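## Task

Put plate M09 down flat so it sits within the locators of nest N2, while plate M06 stays in nest N1 the way it currently is. Both must stay put without the robot holding them; finish with the gripper open and the arm moved away.

## Robot and tools

Robot: two xArm6 arms with parallel grippers, named left_arm and right_arm. These are only names. In the shared scene frame the origin sits on the table top between the arms, +z is up, +x points out over the table, and left_arm is on the +y side. Bases: left_arm at (+0.027, +0.342, 0) m, quat_wxyz (+0.996, 0, 0, -0.087); right_arm at (-0.039, -0.379, 0) m, quat_wxyz (+1.000, 0, 0, +0.029). Either arm may do the job; the idle one can be parked out of the way.

Gripper axes: fingers point along the gripper's +z and close along its y. The reported end_effector_position is the point between the pads when closed, roughly 2 cm behind the fingertips; closing pushes the tips about 10 mm further along +z. Full opening is 84 mm. Grip plates only across their width, on the body above the flange. Never drive a pad down onto a base flange: it can jam, and opening may not release it.

Row layout (shared by both motion tools): one flat list of 14 numbers, each in [-1, 1]. First 7 belong to left_arm: dx, dy, dz, rx, ry, rz, opening; the next 7 to right_arm in the same order. Always send all 14, even for one arm. dx..rz are offsets, not poses: they are expressed in that gripper's own axes and counted from the gripper's measured pose. Scale: 1.0 = 0.6 m for dx, dy, dz, and 1.0 = 180 degrees for the rotation; rx, ry, rz form a single rotation vector. Opening is absolute, not an offset: +1 fully open (0.084 m), -1 closed.

execute_actions(actions): a list of actions; each action is a table of up to 15 rows, each row held one control step (1/30 s); if fewer rows are given, the last one repeats to fill 15 steps. Every row is an offset from the gripper's pose at the start of that action, not from the previous row. For the first action in a call, the start is the last pose a result reported. An empty list just returns state and images. Per step the command is clipped to 70 mm and 16 degrees from the measured pose, so large offsets need several actions; the arm never goes beyond its last clipped pose. Position wins over orientation if both cannot be met.

move(target, speed, blocking): target is one 14-number row as above, offsets from the pose in the latest result that shows one. The gripper follows a straight line; both arms' paths finish together, lasting 0.5 to 10 s (cut off at 10 s). speed is path top speed in m/s, 0.002 to 0.5, default 0.25; rotation is capped at twice that in rad/s. Opening is applied at the start. Moves do not avoid obstacles or the other arm, and a gripper may lag, wander or overshoot speed, more so near full reach. Faster contact hits harder; aiming further past a surface presses harder. With blocking=false you get a result after 0.5 s while it keeps going; use wait(0) to check, and wait or stop before any further motion command. The result adds a move: line with the ending (done, off_target, moving, held, fault) plus limits (paced = pose clipped; held = a check blocked steps, after which the arm may jump faster than speed), and each gripper's distance to its target. If only one arm is named, the other finished fine.

wait(seconds): 0 to 10; arms keep their last command, a running move continues. stop(): brakes a running move (needs stopping room; fingers keep moving). zoom_image(camera, region): region [x0, y0, x1, y1] in pixels, origin top-left, at most 504 by 504; cameras cam_head_left, cam_head_right, cam_high, cam_low, cam_left_wrist, cam_right_wrist, each 896x504. read_manual(section): licence texts only. finished_scene(scene): pass the current scene number; irreversible, reports success. Replying without any tool call ends everything.

Results: per arm, end_effector_position (m) and end_effector_quat_wxyz, plus linear and angular velocities, in the scene frame; printed positions can be off, more at long reach. Hand target lines show where the controller is currently steering. grip_measured is the measured finger opening on the command scale. Joint positions and torques are listed; torque readings carry offsets and noise and are not zero in free air. pose unreachable means the clearance check altered or blocked that arm's command.

Gripping: to hold something, command an opening well below grip_measured; the bigger the gap, the harder the squeeze (about 24 N per pad max). Sending grip_measured back still presses lightly on parts up to ~6 cm wide. Fast closing can hit hard. Parts may get tugged briefly while held.

Holding still: on the first call of a reply, send an idle arm the offset back to where it should be, then zeros afterward, with its intended opening. Pressing on a firm surface keeps building force while the hand is short of its target; zero offsets don't stop it, backing away does.

Avoid: knocking anything off the table (ends the scene), arms colliding or pushing each other, hard slams and drops. Joint ranges (rad): waist and forearm roll and wrist roll ±6.283, shoulder -2.059..2.094, elbow -3.927..0.192, wrist pitch -1.693..3.142. Load limits (N m): waist 43.5, shoulder 43.5, elbow 26.1, forearm roll 26.1, wrist pitch 17.4, wrist roll 17.4, including held weight; hitting one causes a torque fault (arm backs off, holds 10 s, rest of call skipped). Long holding heats motors: warning from 65 °C, brakes at 80 °C until cooled. Finish with plates resting in their nests, gripper open and clear.

Each tool is called after "Call:" as a command line: name --argument value for each argument, lists and objects as JSON in quotes; but a table of rows of numbers goes row by row, as --pt "numbers of a row", without its own name.

## Session

Call:
execute_actions --actions '[]'

Scene clock: 0.00 s.
left_arm: end_effector_position=(+0.3510, +0.5513, +0.2600) grip_measured=+1.00 end_effector_quat_wxyz=(+0.088, +0.598, -0.274, +0.748) end_effector_velocity=(-0.000, +0.000, -0.000) end_effector_angular_velocity=(-0.001, +0.001, +0.002) | right_arm: end_effector_position=(+0.3598, -0.3555, +0.2500) grip_measured=+1.00 end_effector_quat_wxyz=(+0.001, +1.000, +0.029, +0.000) end_effector_velocity=(-0.000, +0.000, +0.000) end_effector_angular_velocity=(-0.000, +0.000, +0.000)
Joint positions: left_arm=[ 1.484  0.092 -0.63  -1.393  1.832  2.92   0.084] | right_arm=[ 0.003 -0.267 -0.927 -0.002  1.193  0.002  0.084]
Joint velocities: left_arm=[ 0.001  0.001  0.001 -0.    -0.001 -0.     0.   ] | right_arm=[ 0. -0. -0. -0.  0.  0. -0.]
Joint torques (N m, as the arm reports them, + toward a larger angle): no reading
Hand target (left_arm): +0.351, +0.551, +0.260; +0.088, +0.598, -0.274, +0.748
Hand target (right_arm): +0.360, -0.355, +0.250; +0.001, +1.000, +0.029, +0.000

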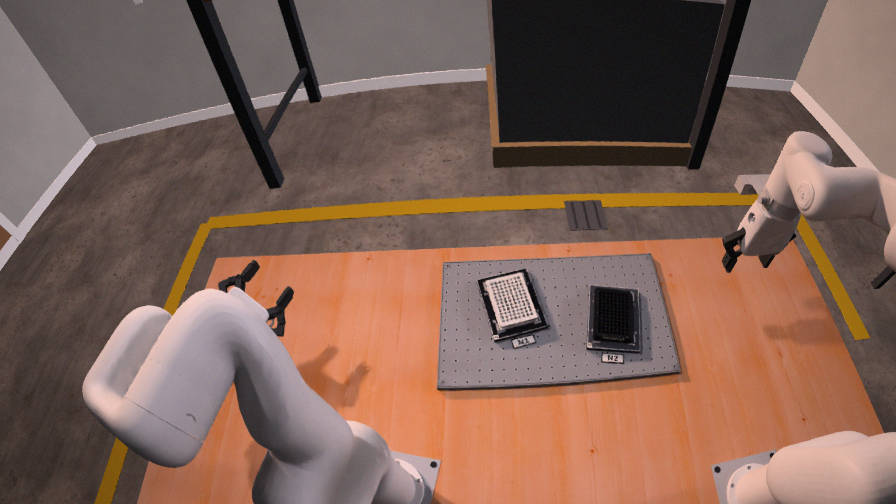

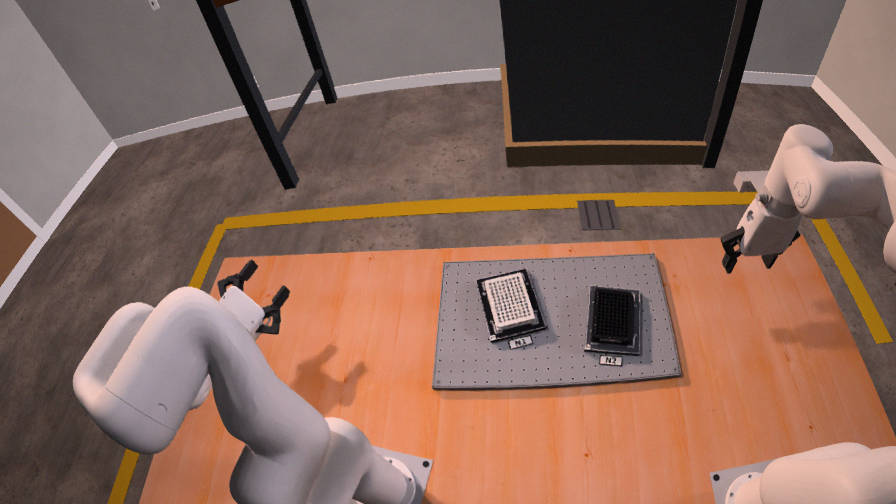

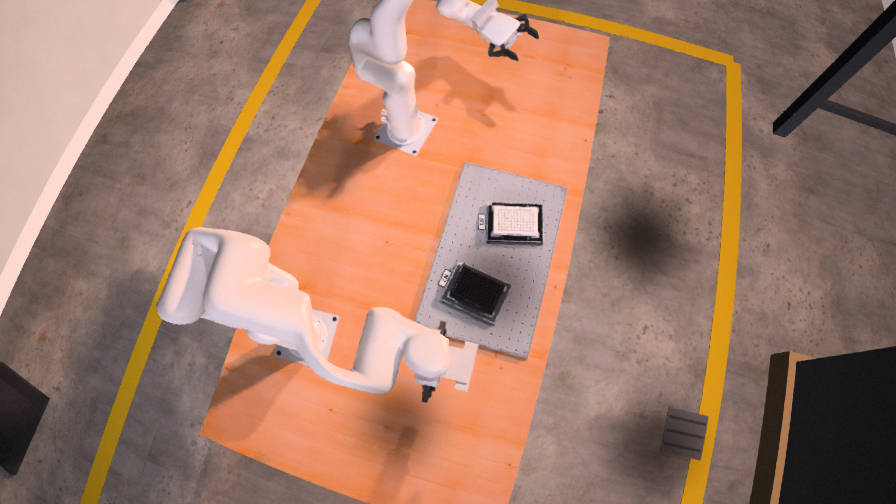

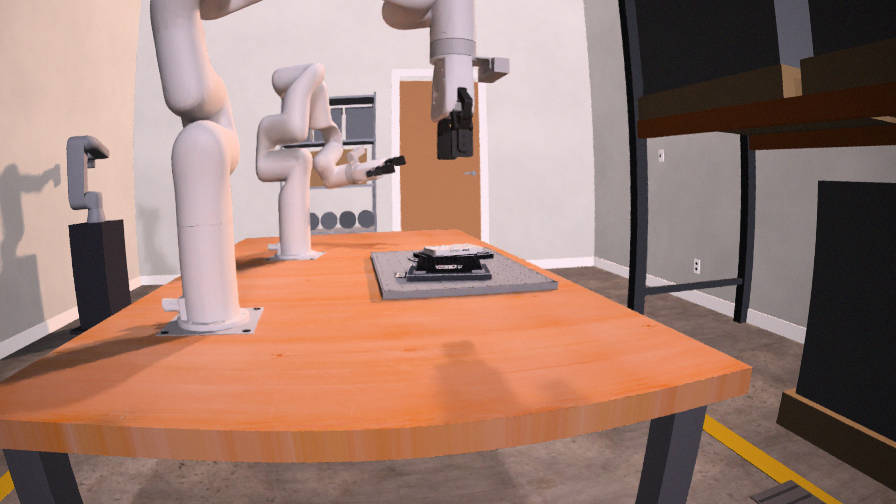

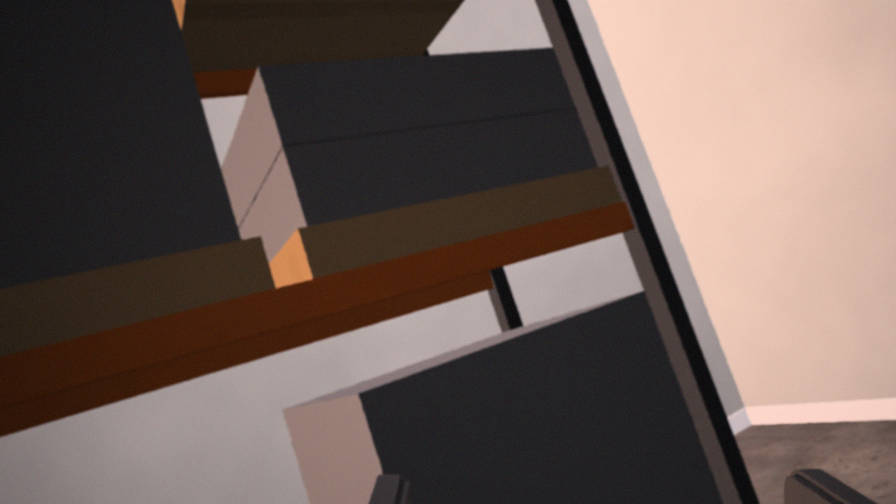

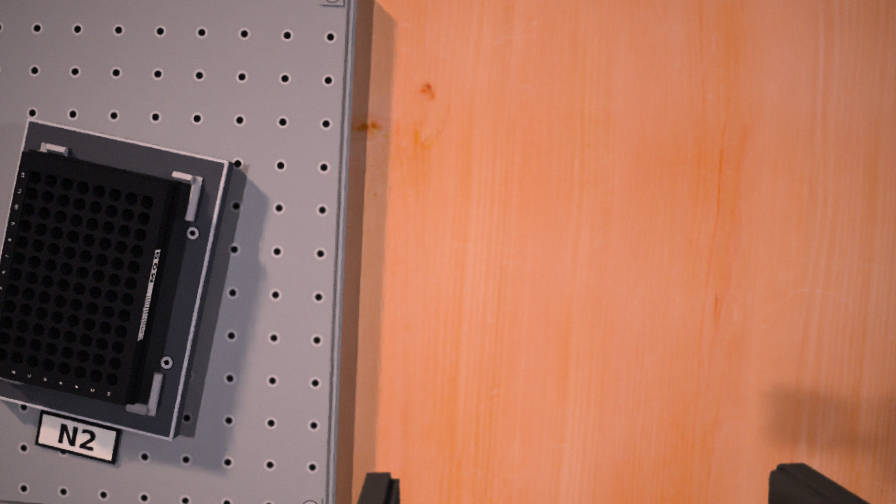

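Call:
move --target '[0,0,0,0,0,0,1,0.11,-0.365,0.17,0,0,0.078,1]'

Scene clock: 10.47 s.
left_arm: end_effector_position=(+0.3510, +0.5513, +0.2600) grip_measured=+1.00 end_effector_quat_wxyz=(+0.088, +0.598, -0.274, +0.748) end_effector_velocity=(-0.000, -0.000, -0.000) end_effector_angular_velocity=(-0.001, +0.001, +0.001) | right_arm: end_effector_position=(+0.4127, -0.1327, +0.1484) grip_measured=+1.00 end_effector_quat_wxyz=(-0.001, +0.996, -0.093, +0.001) end_effector_velocity=(-0.003, +0.001, -0.004) end_effector_angular_velocity=(-0.004, +0.008, +0.004)
Joint positions: left_arm=[ 1.484  0.092 -0.63  -1.393  1.832  2.92   0.084] | right_arm=[ 0.442  0.217 -1.175  0.     0.957  0.685  0.084]
Joint velocities: left_arm=[ 0.    -0.     0.001 -0.    -0.001 -0.     0.   ] | right_arm=[ 0.004  0.006  0.002  0.     0.001 -0.    -0.   ]
Joint torques (N m, as the arm reports them, + toward a larger angle): left_arm=[  0.65 -22.76  -8.81  -1.56   2.26   0.13] | right_arm=[  0.42 -15.97 -14.48  -0.98  -2.     0.09]
Hand target (left_arm): +0.351, +0.551, +0.260; +0.088, +0.598, -0.274, +0.748
Hand target (right_arm): +0.413, -0.132, +0.148; -0.000, +0.996, -0.093, +0.000
Off the commanded pose (left_arm): 0.000 m, 0 deg.
Off the commanded pose (right_arm): 0.001 m, 0 deg.
move: done

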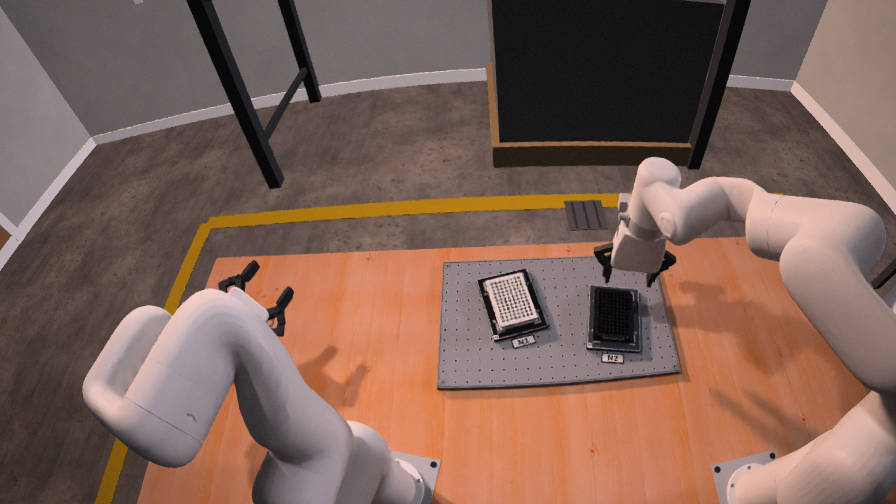

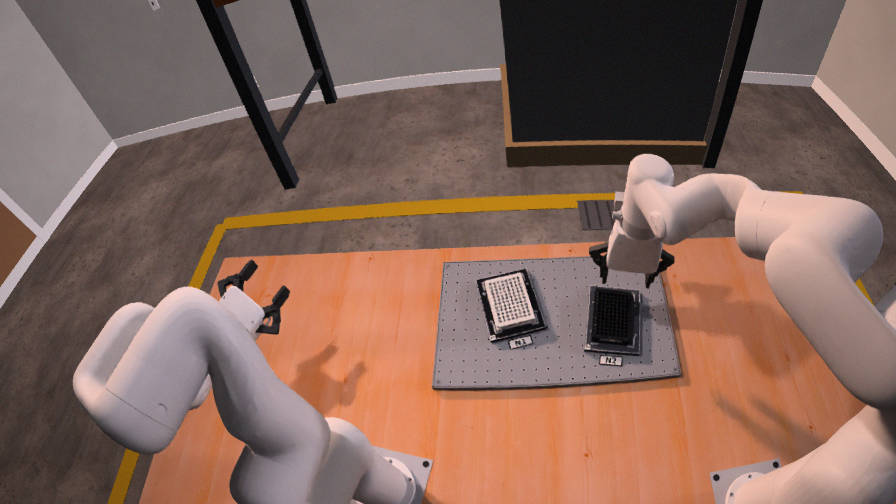

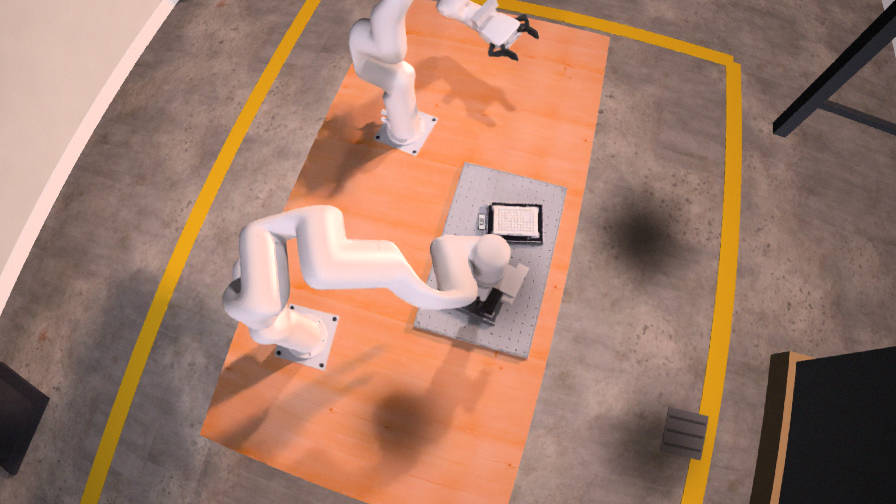

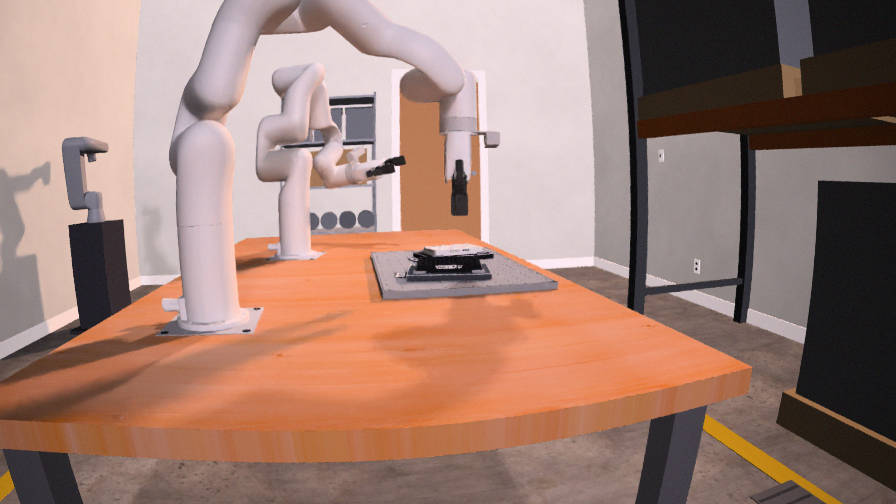

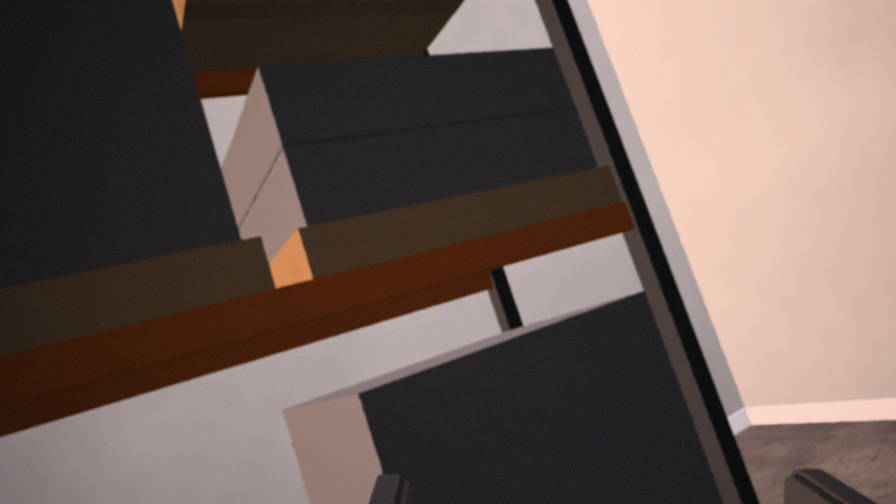

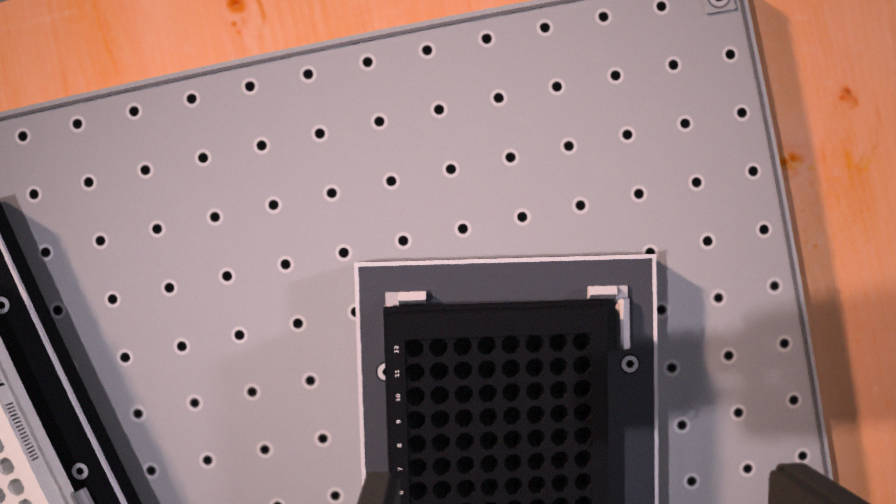

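Call:
move --target '[0,0,0,0,0,0,1,0.04,-0.023,0.11,0,0,-0.006,1]' --speed 0.1

Scene clock: 22.40 s.
left_arm: end_effector_position=(+0.3510, +0.5513, +0.2600) grip_measured=+1.00 end_effector_quat_wxyz=(+0.088, +0.598, -0.274, +0.748) end_effector_velocity=(-0.000, -0.001, +0.000) end_effector_angular_velocity=(-0.000, -0.000, -0.002) | right_arm: end_effector_position=(+0.4391, -0.1232, +0.0830) grip_measured=+1.00 end_effector_quat_wxyz=(-0.001, +0.997, -0.084, +0.001) end_effector_velocity=(-0.002, -0.002, -0.004) end_effector_angular_velocity=(-0.005, +0.009, +0.001)
Joint positions: left_arm=[ 1.484  0.092 -0.63  -1.393  1.832  2.92   0.084] | right_arm=[ 0.434  0.402 -1.232  0.001  0.828  0.658  0.084]
Joint velocities: left_arm=[-0.001 -0.     0.001  0.001  0.001  0.     0.   ] | right_arm=[-0.001  0.005  0.005 -0.     0.001 -0.002 -0.   ]
Joint torques (N m, as the arm reports them, + toward a larger angle): left_arm=[  1.11 -22.56  -9.07  -2.18   2.08   0.3 ] | right_arm=[  0.21 -18.11 -13.62  -1.07  -1.92   0.13]
Hand target (left_arm): +0.351, +0.551, +0.260; +0.088, +0.598, -0.274, +0.748
Hand target (right_arm): +0.439, -0.123, +0.082; -0.001, +0.997, -0.084, +0.001
Off the commanded pose (left_arm): 0.000 m, 0 deg.
Off the commanded pose (right_arm): 0.001 m, 0 deg.
move: done

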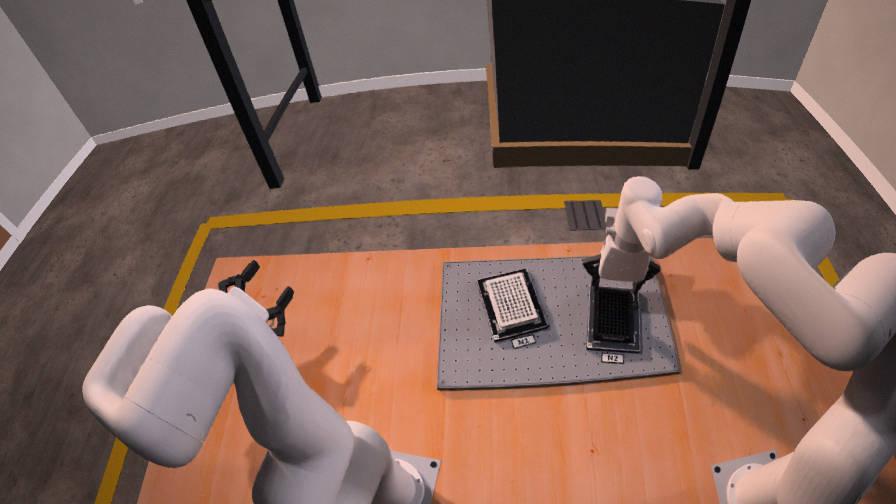

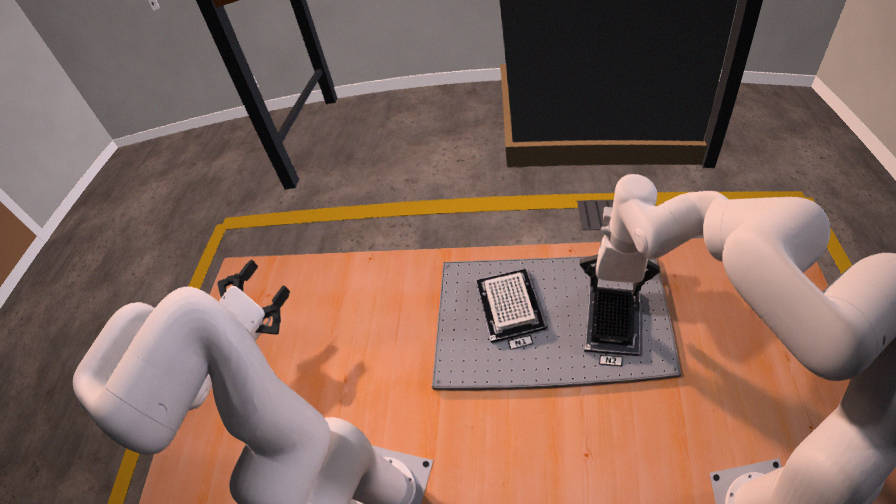

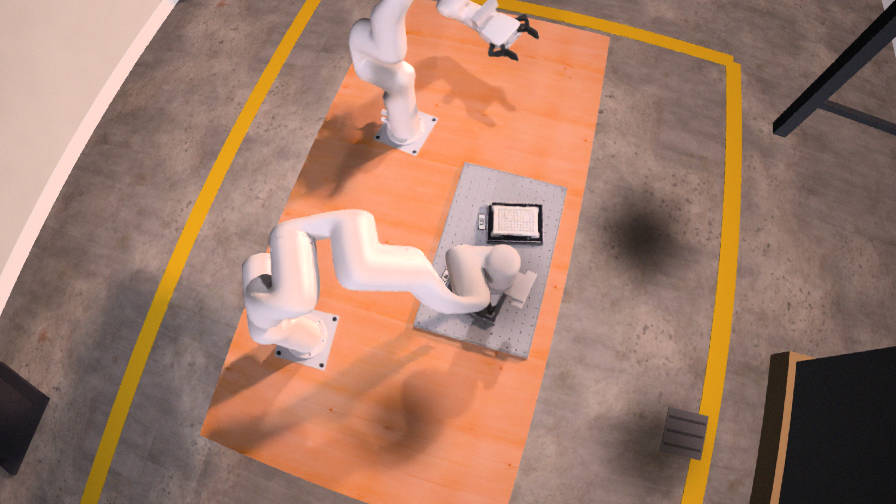

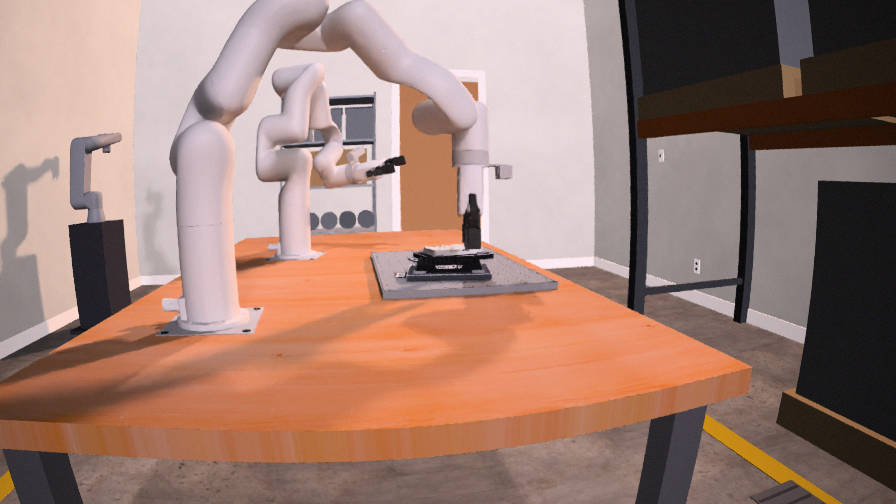

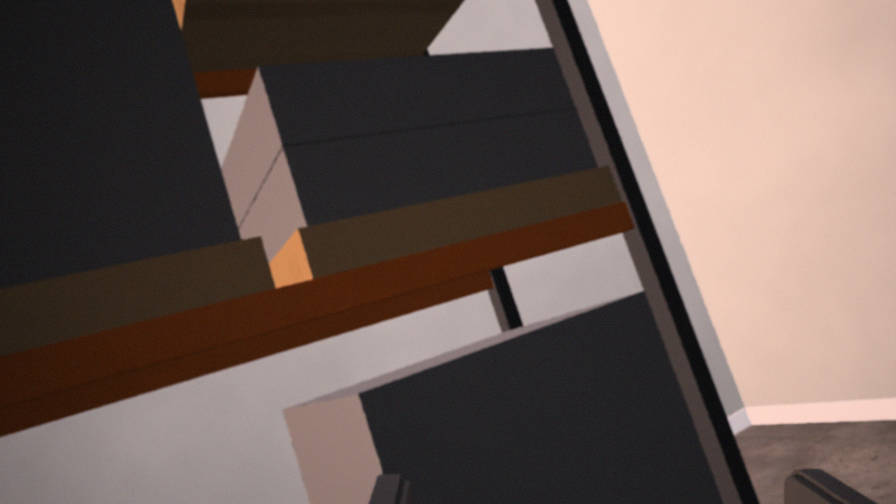

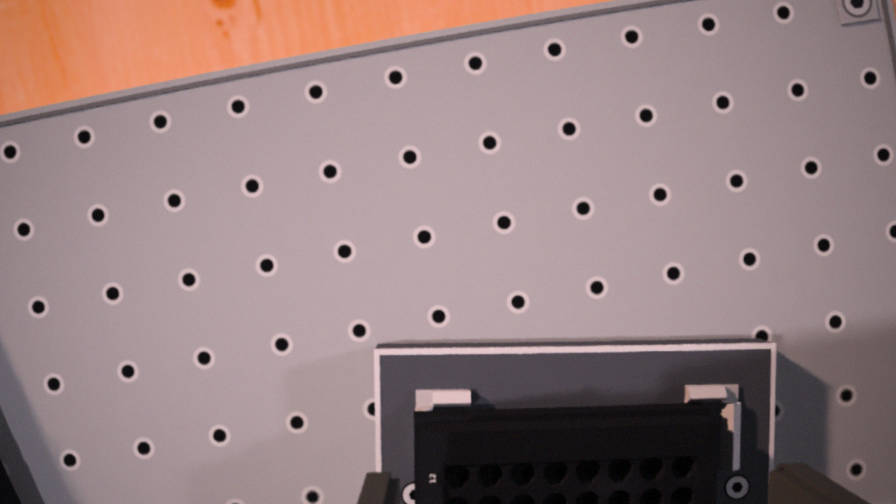

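Call:
zoom_image --camera "cam_right_wrist" --region '[350,340,850,504]'

Call:
zoom_image --camera "cam_low" --region '[390,225,510,295]'

Region (350, 340, 850, 504) of cam_right_wrist's 896x504 image, scaled by 1.008, with more detail than that image has; it fills the top 165 rows of this view, and the rest is white.

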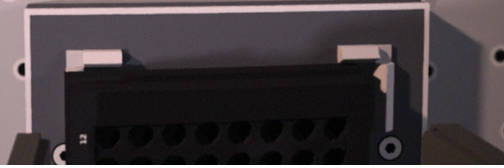

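Region (390, 225, 510, 295) of cam_low's 896x504 image, scaled by 4.200, with more detail than that image has; it fills the top 294 rows of this view, and the rest is white.

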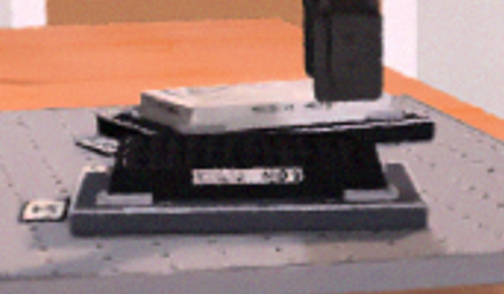

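Call:
move --target '[0,0,0,0,0,0,1,-0.02,0,0.046,0,0,0,1]' --speed 0.02

Scene clock: 34.77 s.
left_arm: end_effector_position=(+0.3510, +0.5513, +0.2600) grip_measured=+1.00 end_effector_quat_wxyz=(+0.088, +0.598, -0.274, +0.748) end_effector_velocity=(+0.000, +0.001, +0.001) end_effector_angular_velocity=(+0.001, -0.002, +0.002) | right_arm: end_effector_position=(+0.4273, -0.1211, +0.0554) grip_measured=+1.00 end_effector_quat_wxyz=(-0.001, +0.997, -0.083, +0.001) end_effector_velocity=(+0.002, +0.001, +0.002) end_effector_angular_velocity=(+0.003, -0.006, -0.002)
Joint positions: left_arm=[ 1.484  0.092 -0.63  -1.393  1.832  2.92   0.084] | right_arm=[ 0.448  0.424 -1.175  0.001  0.748  0.671  0.084]
Joint velocities: left_arm=[-0.    -0.001 -0.001 -0.002  0.     0.    -0.   ] | right_arm=[-0.    -0.002 -0.002  0.    -0.002  0.002  0.   ]
Joint torques (N m, as the arm reports them, + toward a larger angle): left_arm=[  0.67 -22.84  -8.78  -2.07   2.27   0.02] | right_arm=[  0.06 -17.66 -13.24  -0.73  -1.74   0.  ]
Hand target (left_arm): +0.351, +0.551, +0.260; +0.088, +0.598, -0.274, +0.748
Hand target (right_arm): +0.427, -0.121, +0.055; -0.001, +0.997, -0.083, +0.001
Off the commanded pose (left_arm): 0.000 m, 0 deg.
Off the commanded pose (right_arm): 0.000 m, 0 deg.
move: done

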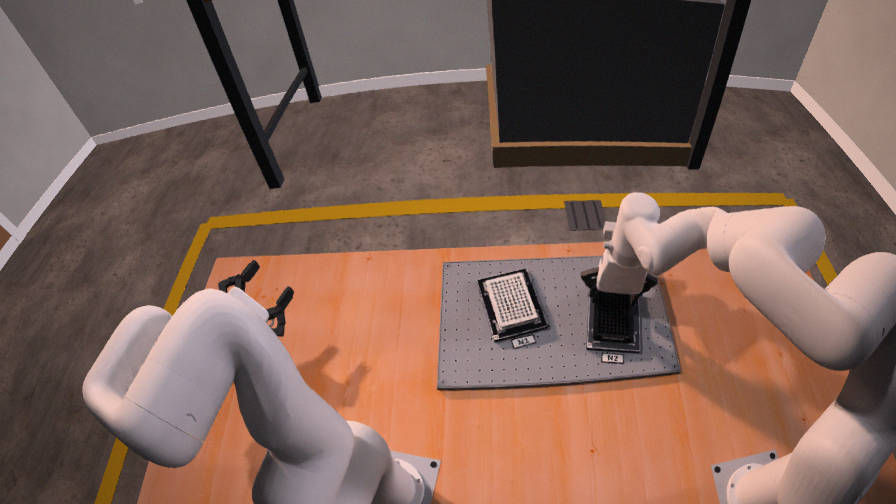

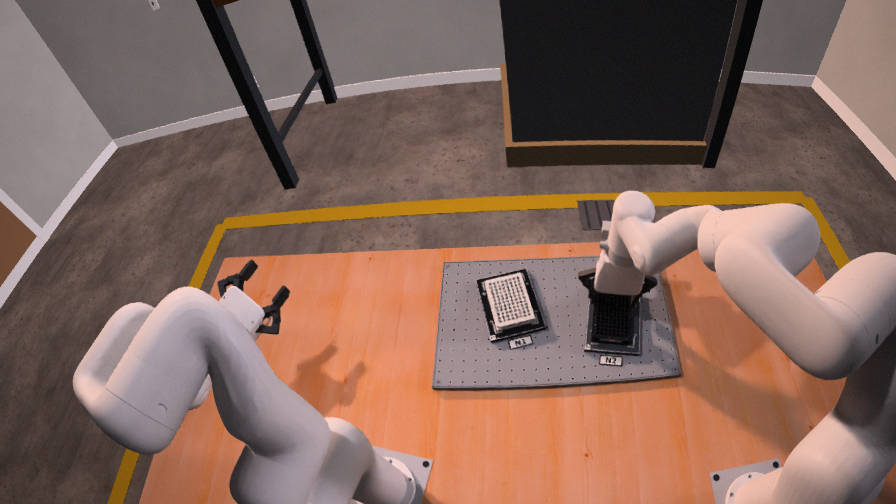

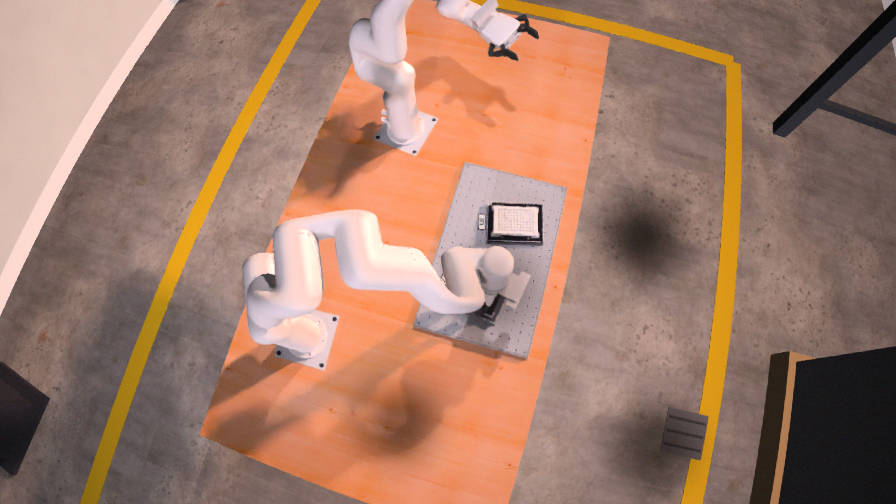

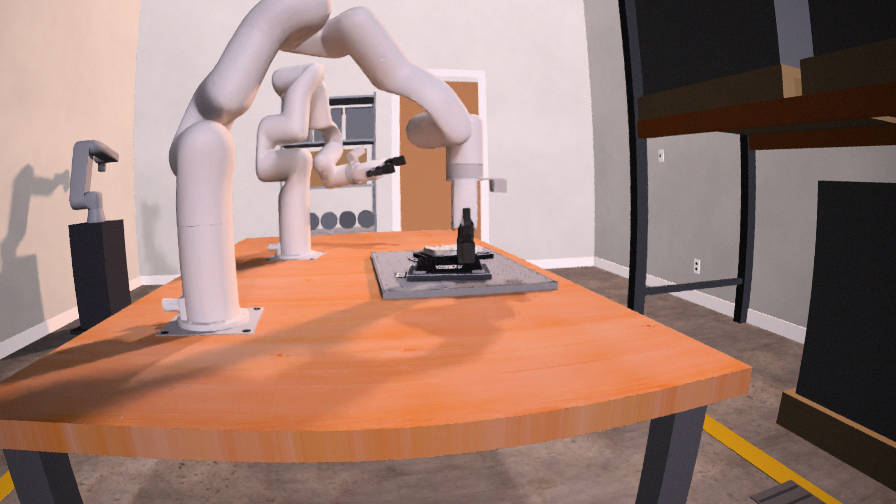

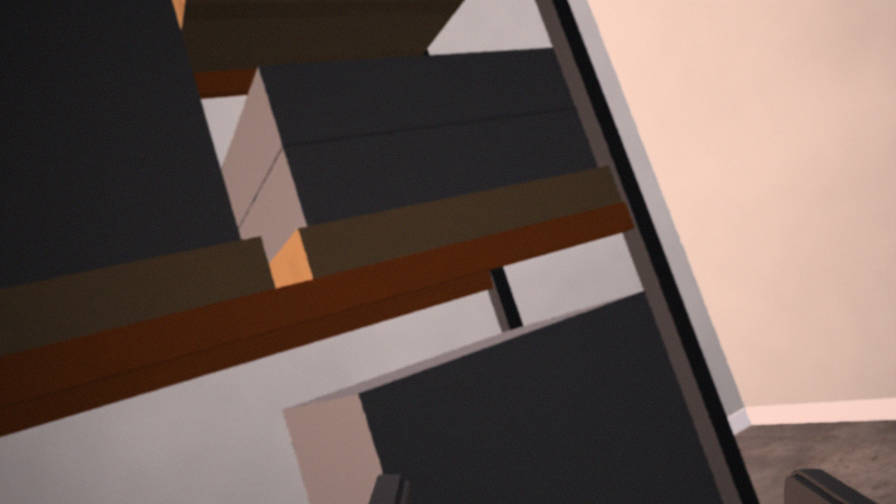

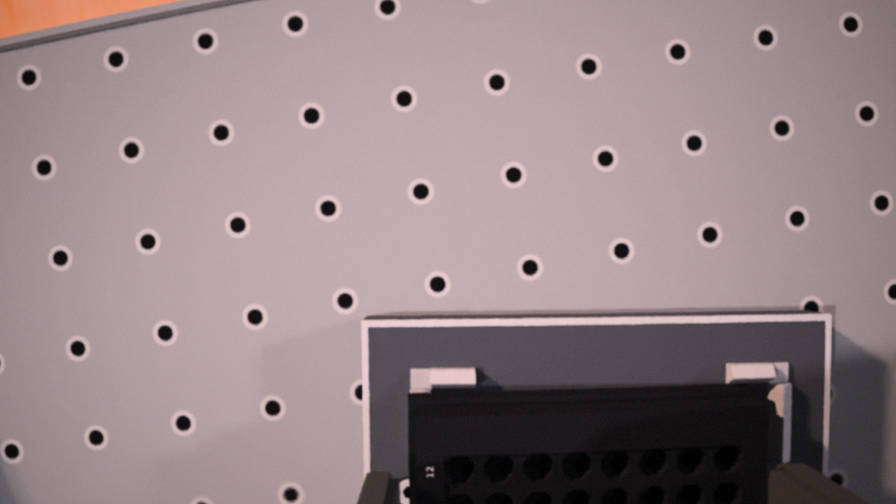

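Call:
zoom_image --camera "cam_low" --region '[390,215,510,295]'

Call:
zoom_image --camera "cam_right_wrist" --region '[350,340,850,504]'

Region (390, 215, 510, 295) of cam_low's 896x504 image, scaled by 4.200, with more detail than that image has.

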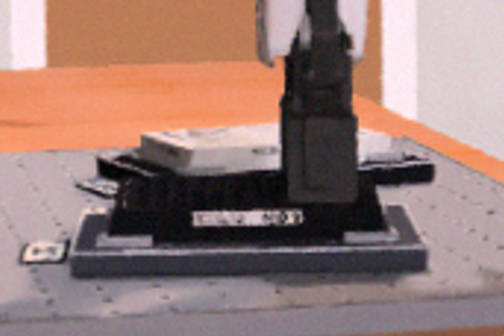

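Region (350, 340, 850, 504) of cam_right_wrist's 896x504 image, scaled by 1.008, with more detail than that image has; it fills the top 165 rows of this view, and the rest is white.

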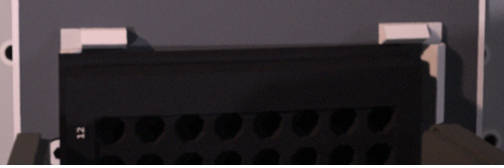

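Call:
execute_actions --actions '[[[0,0,0,0,0,0,1,0,0,0,0,0,0,0.9],[0,0,0,0,0,0,1,0,0,0,0,0,0,0.8],[0,0,0,0,0,0,1,0,0,0,0,0,0,0.7],[0,0,0,0,0,0,1,0,0,0,0,0,0,0.5]],[[0,0,0,0,0,0,1,0,0,0,0,0,0,0.5]]]'

Scene clock: 44.20 s.
left_arm: end_effector_position=(+0.3510, +0.5513, +0.2600) grip_measured=+1.00 end_effector_quat_wxyz=(+0.088, +0.598, -0.274, +0.748) end_effector_velocity=(+0.000, +0.000, +0.000) end_effector_angular_velocity=(-0.000, -0.002, +0.000) | right_arm: end_effector_position=(+0.4287, -0.1202, +0.0576) grip_measured=+0.50 end_effector_quat_wxyz=(-0.003, +0.997, -0.083, +0.003) end_effector_velocity=(+0.000, -0.000, +0.000) end_effector_angular_velocity=(-0.000, +0.000, -0.002)
Joint positions: left_arm=[ 1.484  0.092 -0.63  -1.393  1.832  2.92   0.084] | right_arm=[ 0.448  0.422 -1.178  0.001  0.747  0.672  0.065]
Joint velocities: left_arm=[-0.     0.001 -0.    -0.001  0.001  0.001  0.   ] | right_arm=[-0.     0.    -0.    -0.     0.     0.002  0.   ]
Joint torques (N m, as the arm reports them, + toward a larger angle): left_arm=[  1.32 -22.82  -8.95  -2.1    2.13   0.26] | right_arm=[ -0.92 -12.77  -7.77  -0.65  -0.81   0.26]
Hand target (left_arm): +0.351, +0.551, +0.260; +0.088, +0.598, -0.274, +0.748
Hand target (right_arm): +0.429, -0.120, +0.057; -0.002, +0.997, -0.083, +0.003
Off the commanded pose (left_arm): 0.000 m, 0 deg.
Off the commanded pose (right_arm): 0.000 m, 0 deg.

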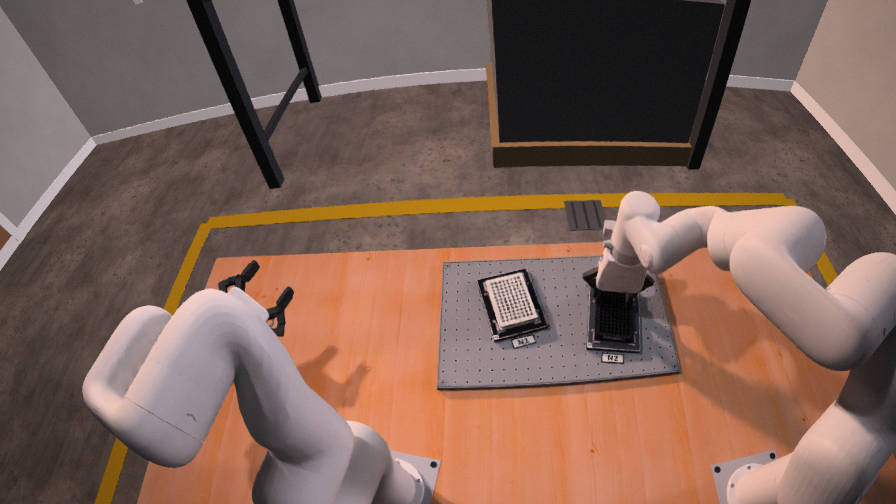

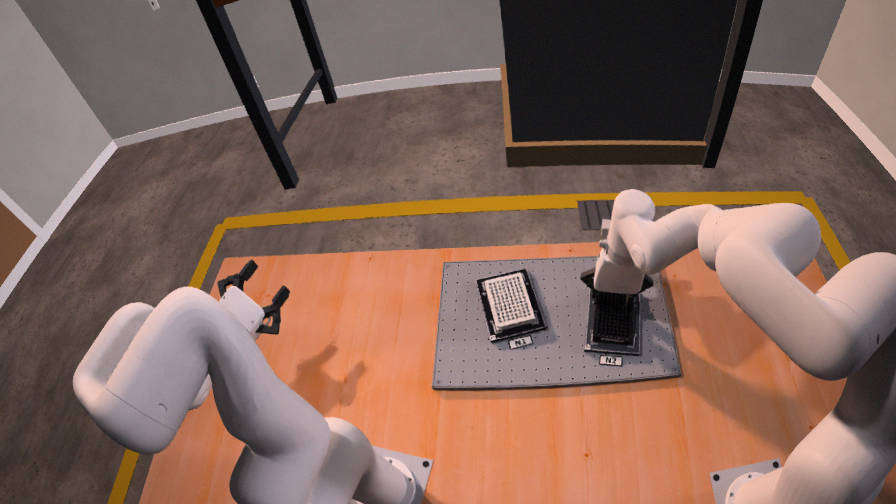

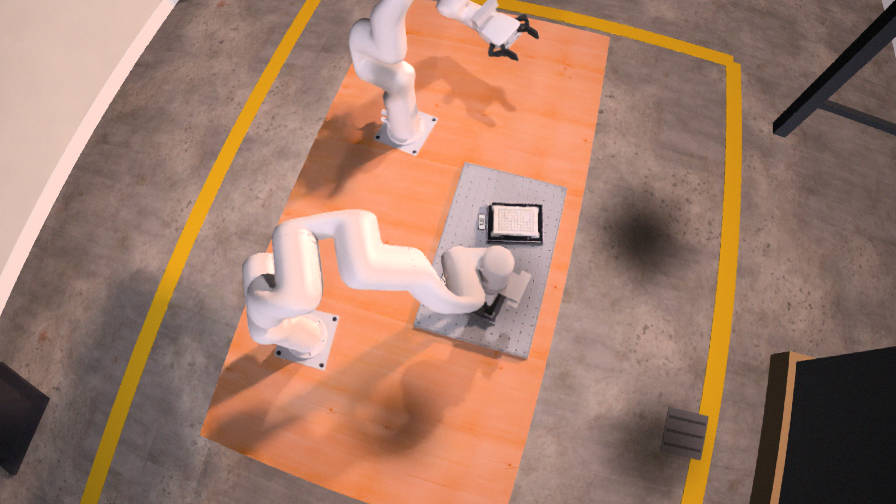

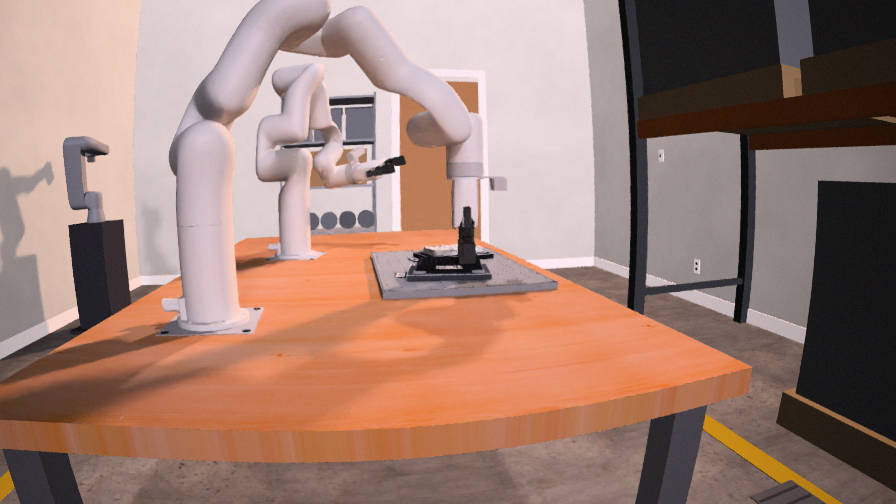

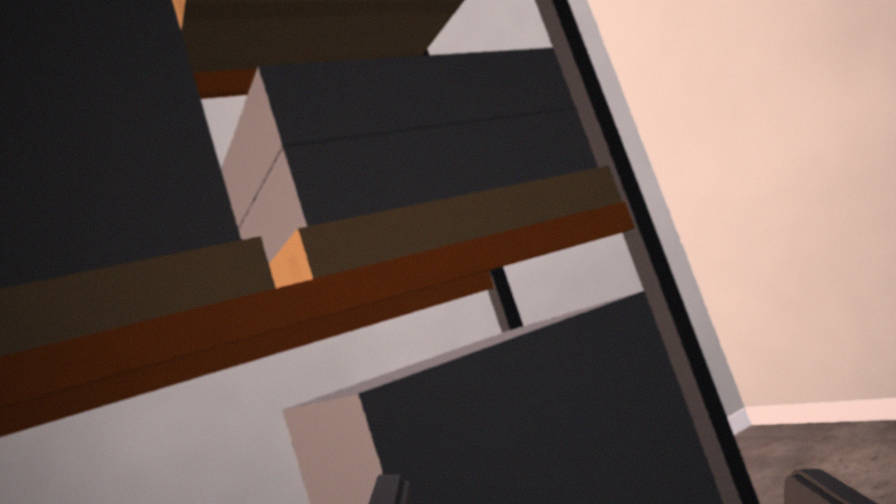

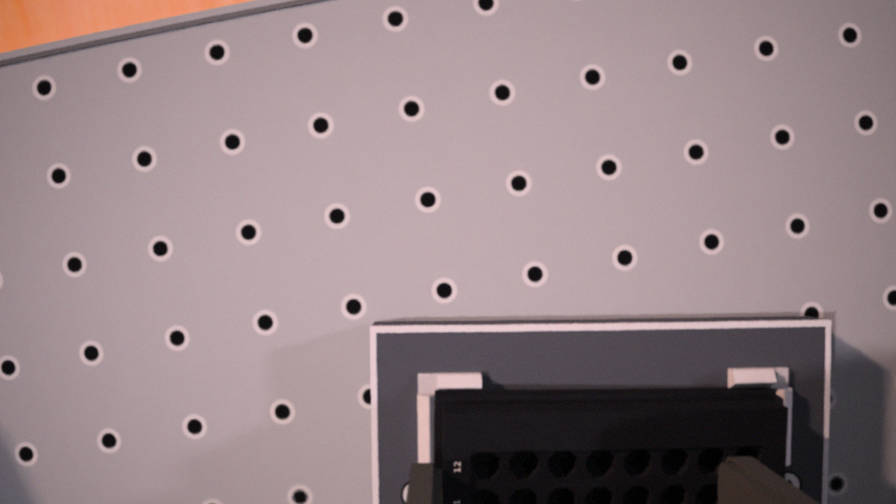

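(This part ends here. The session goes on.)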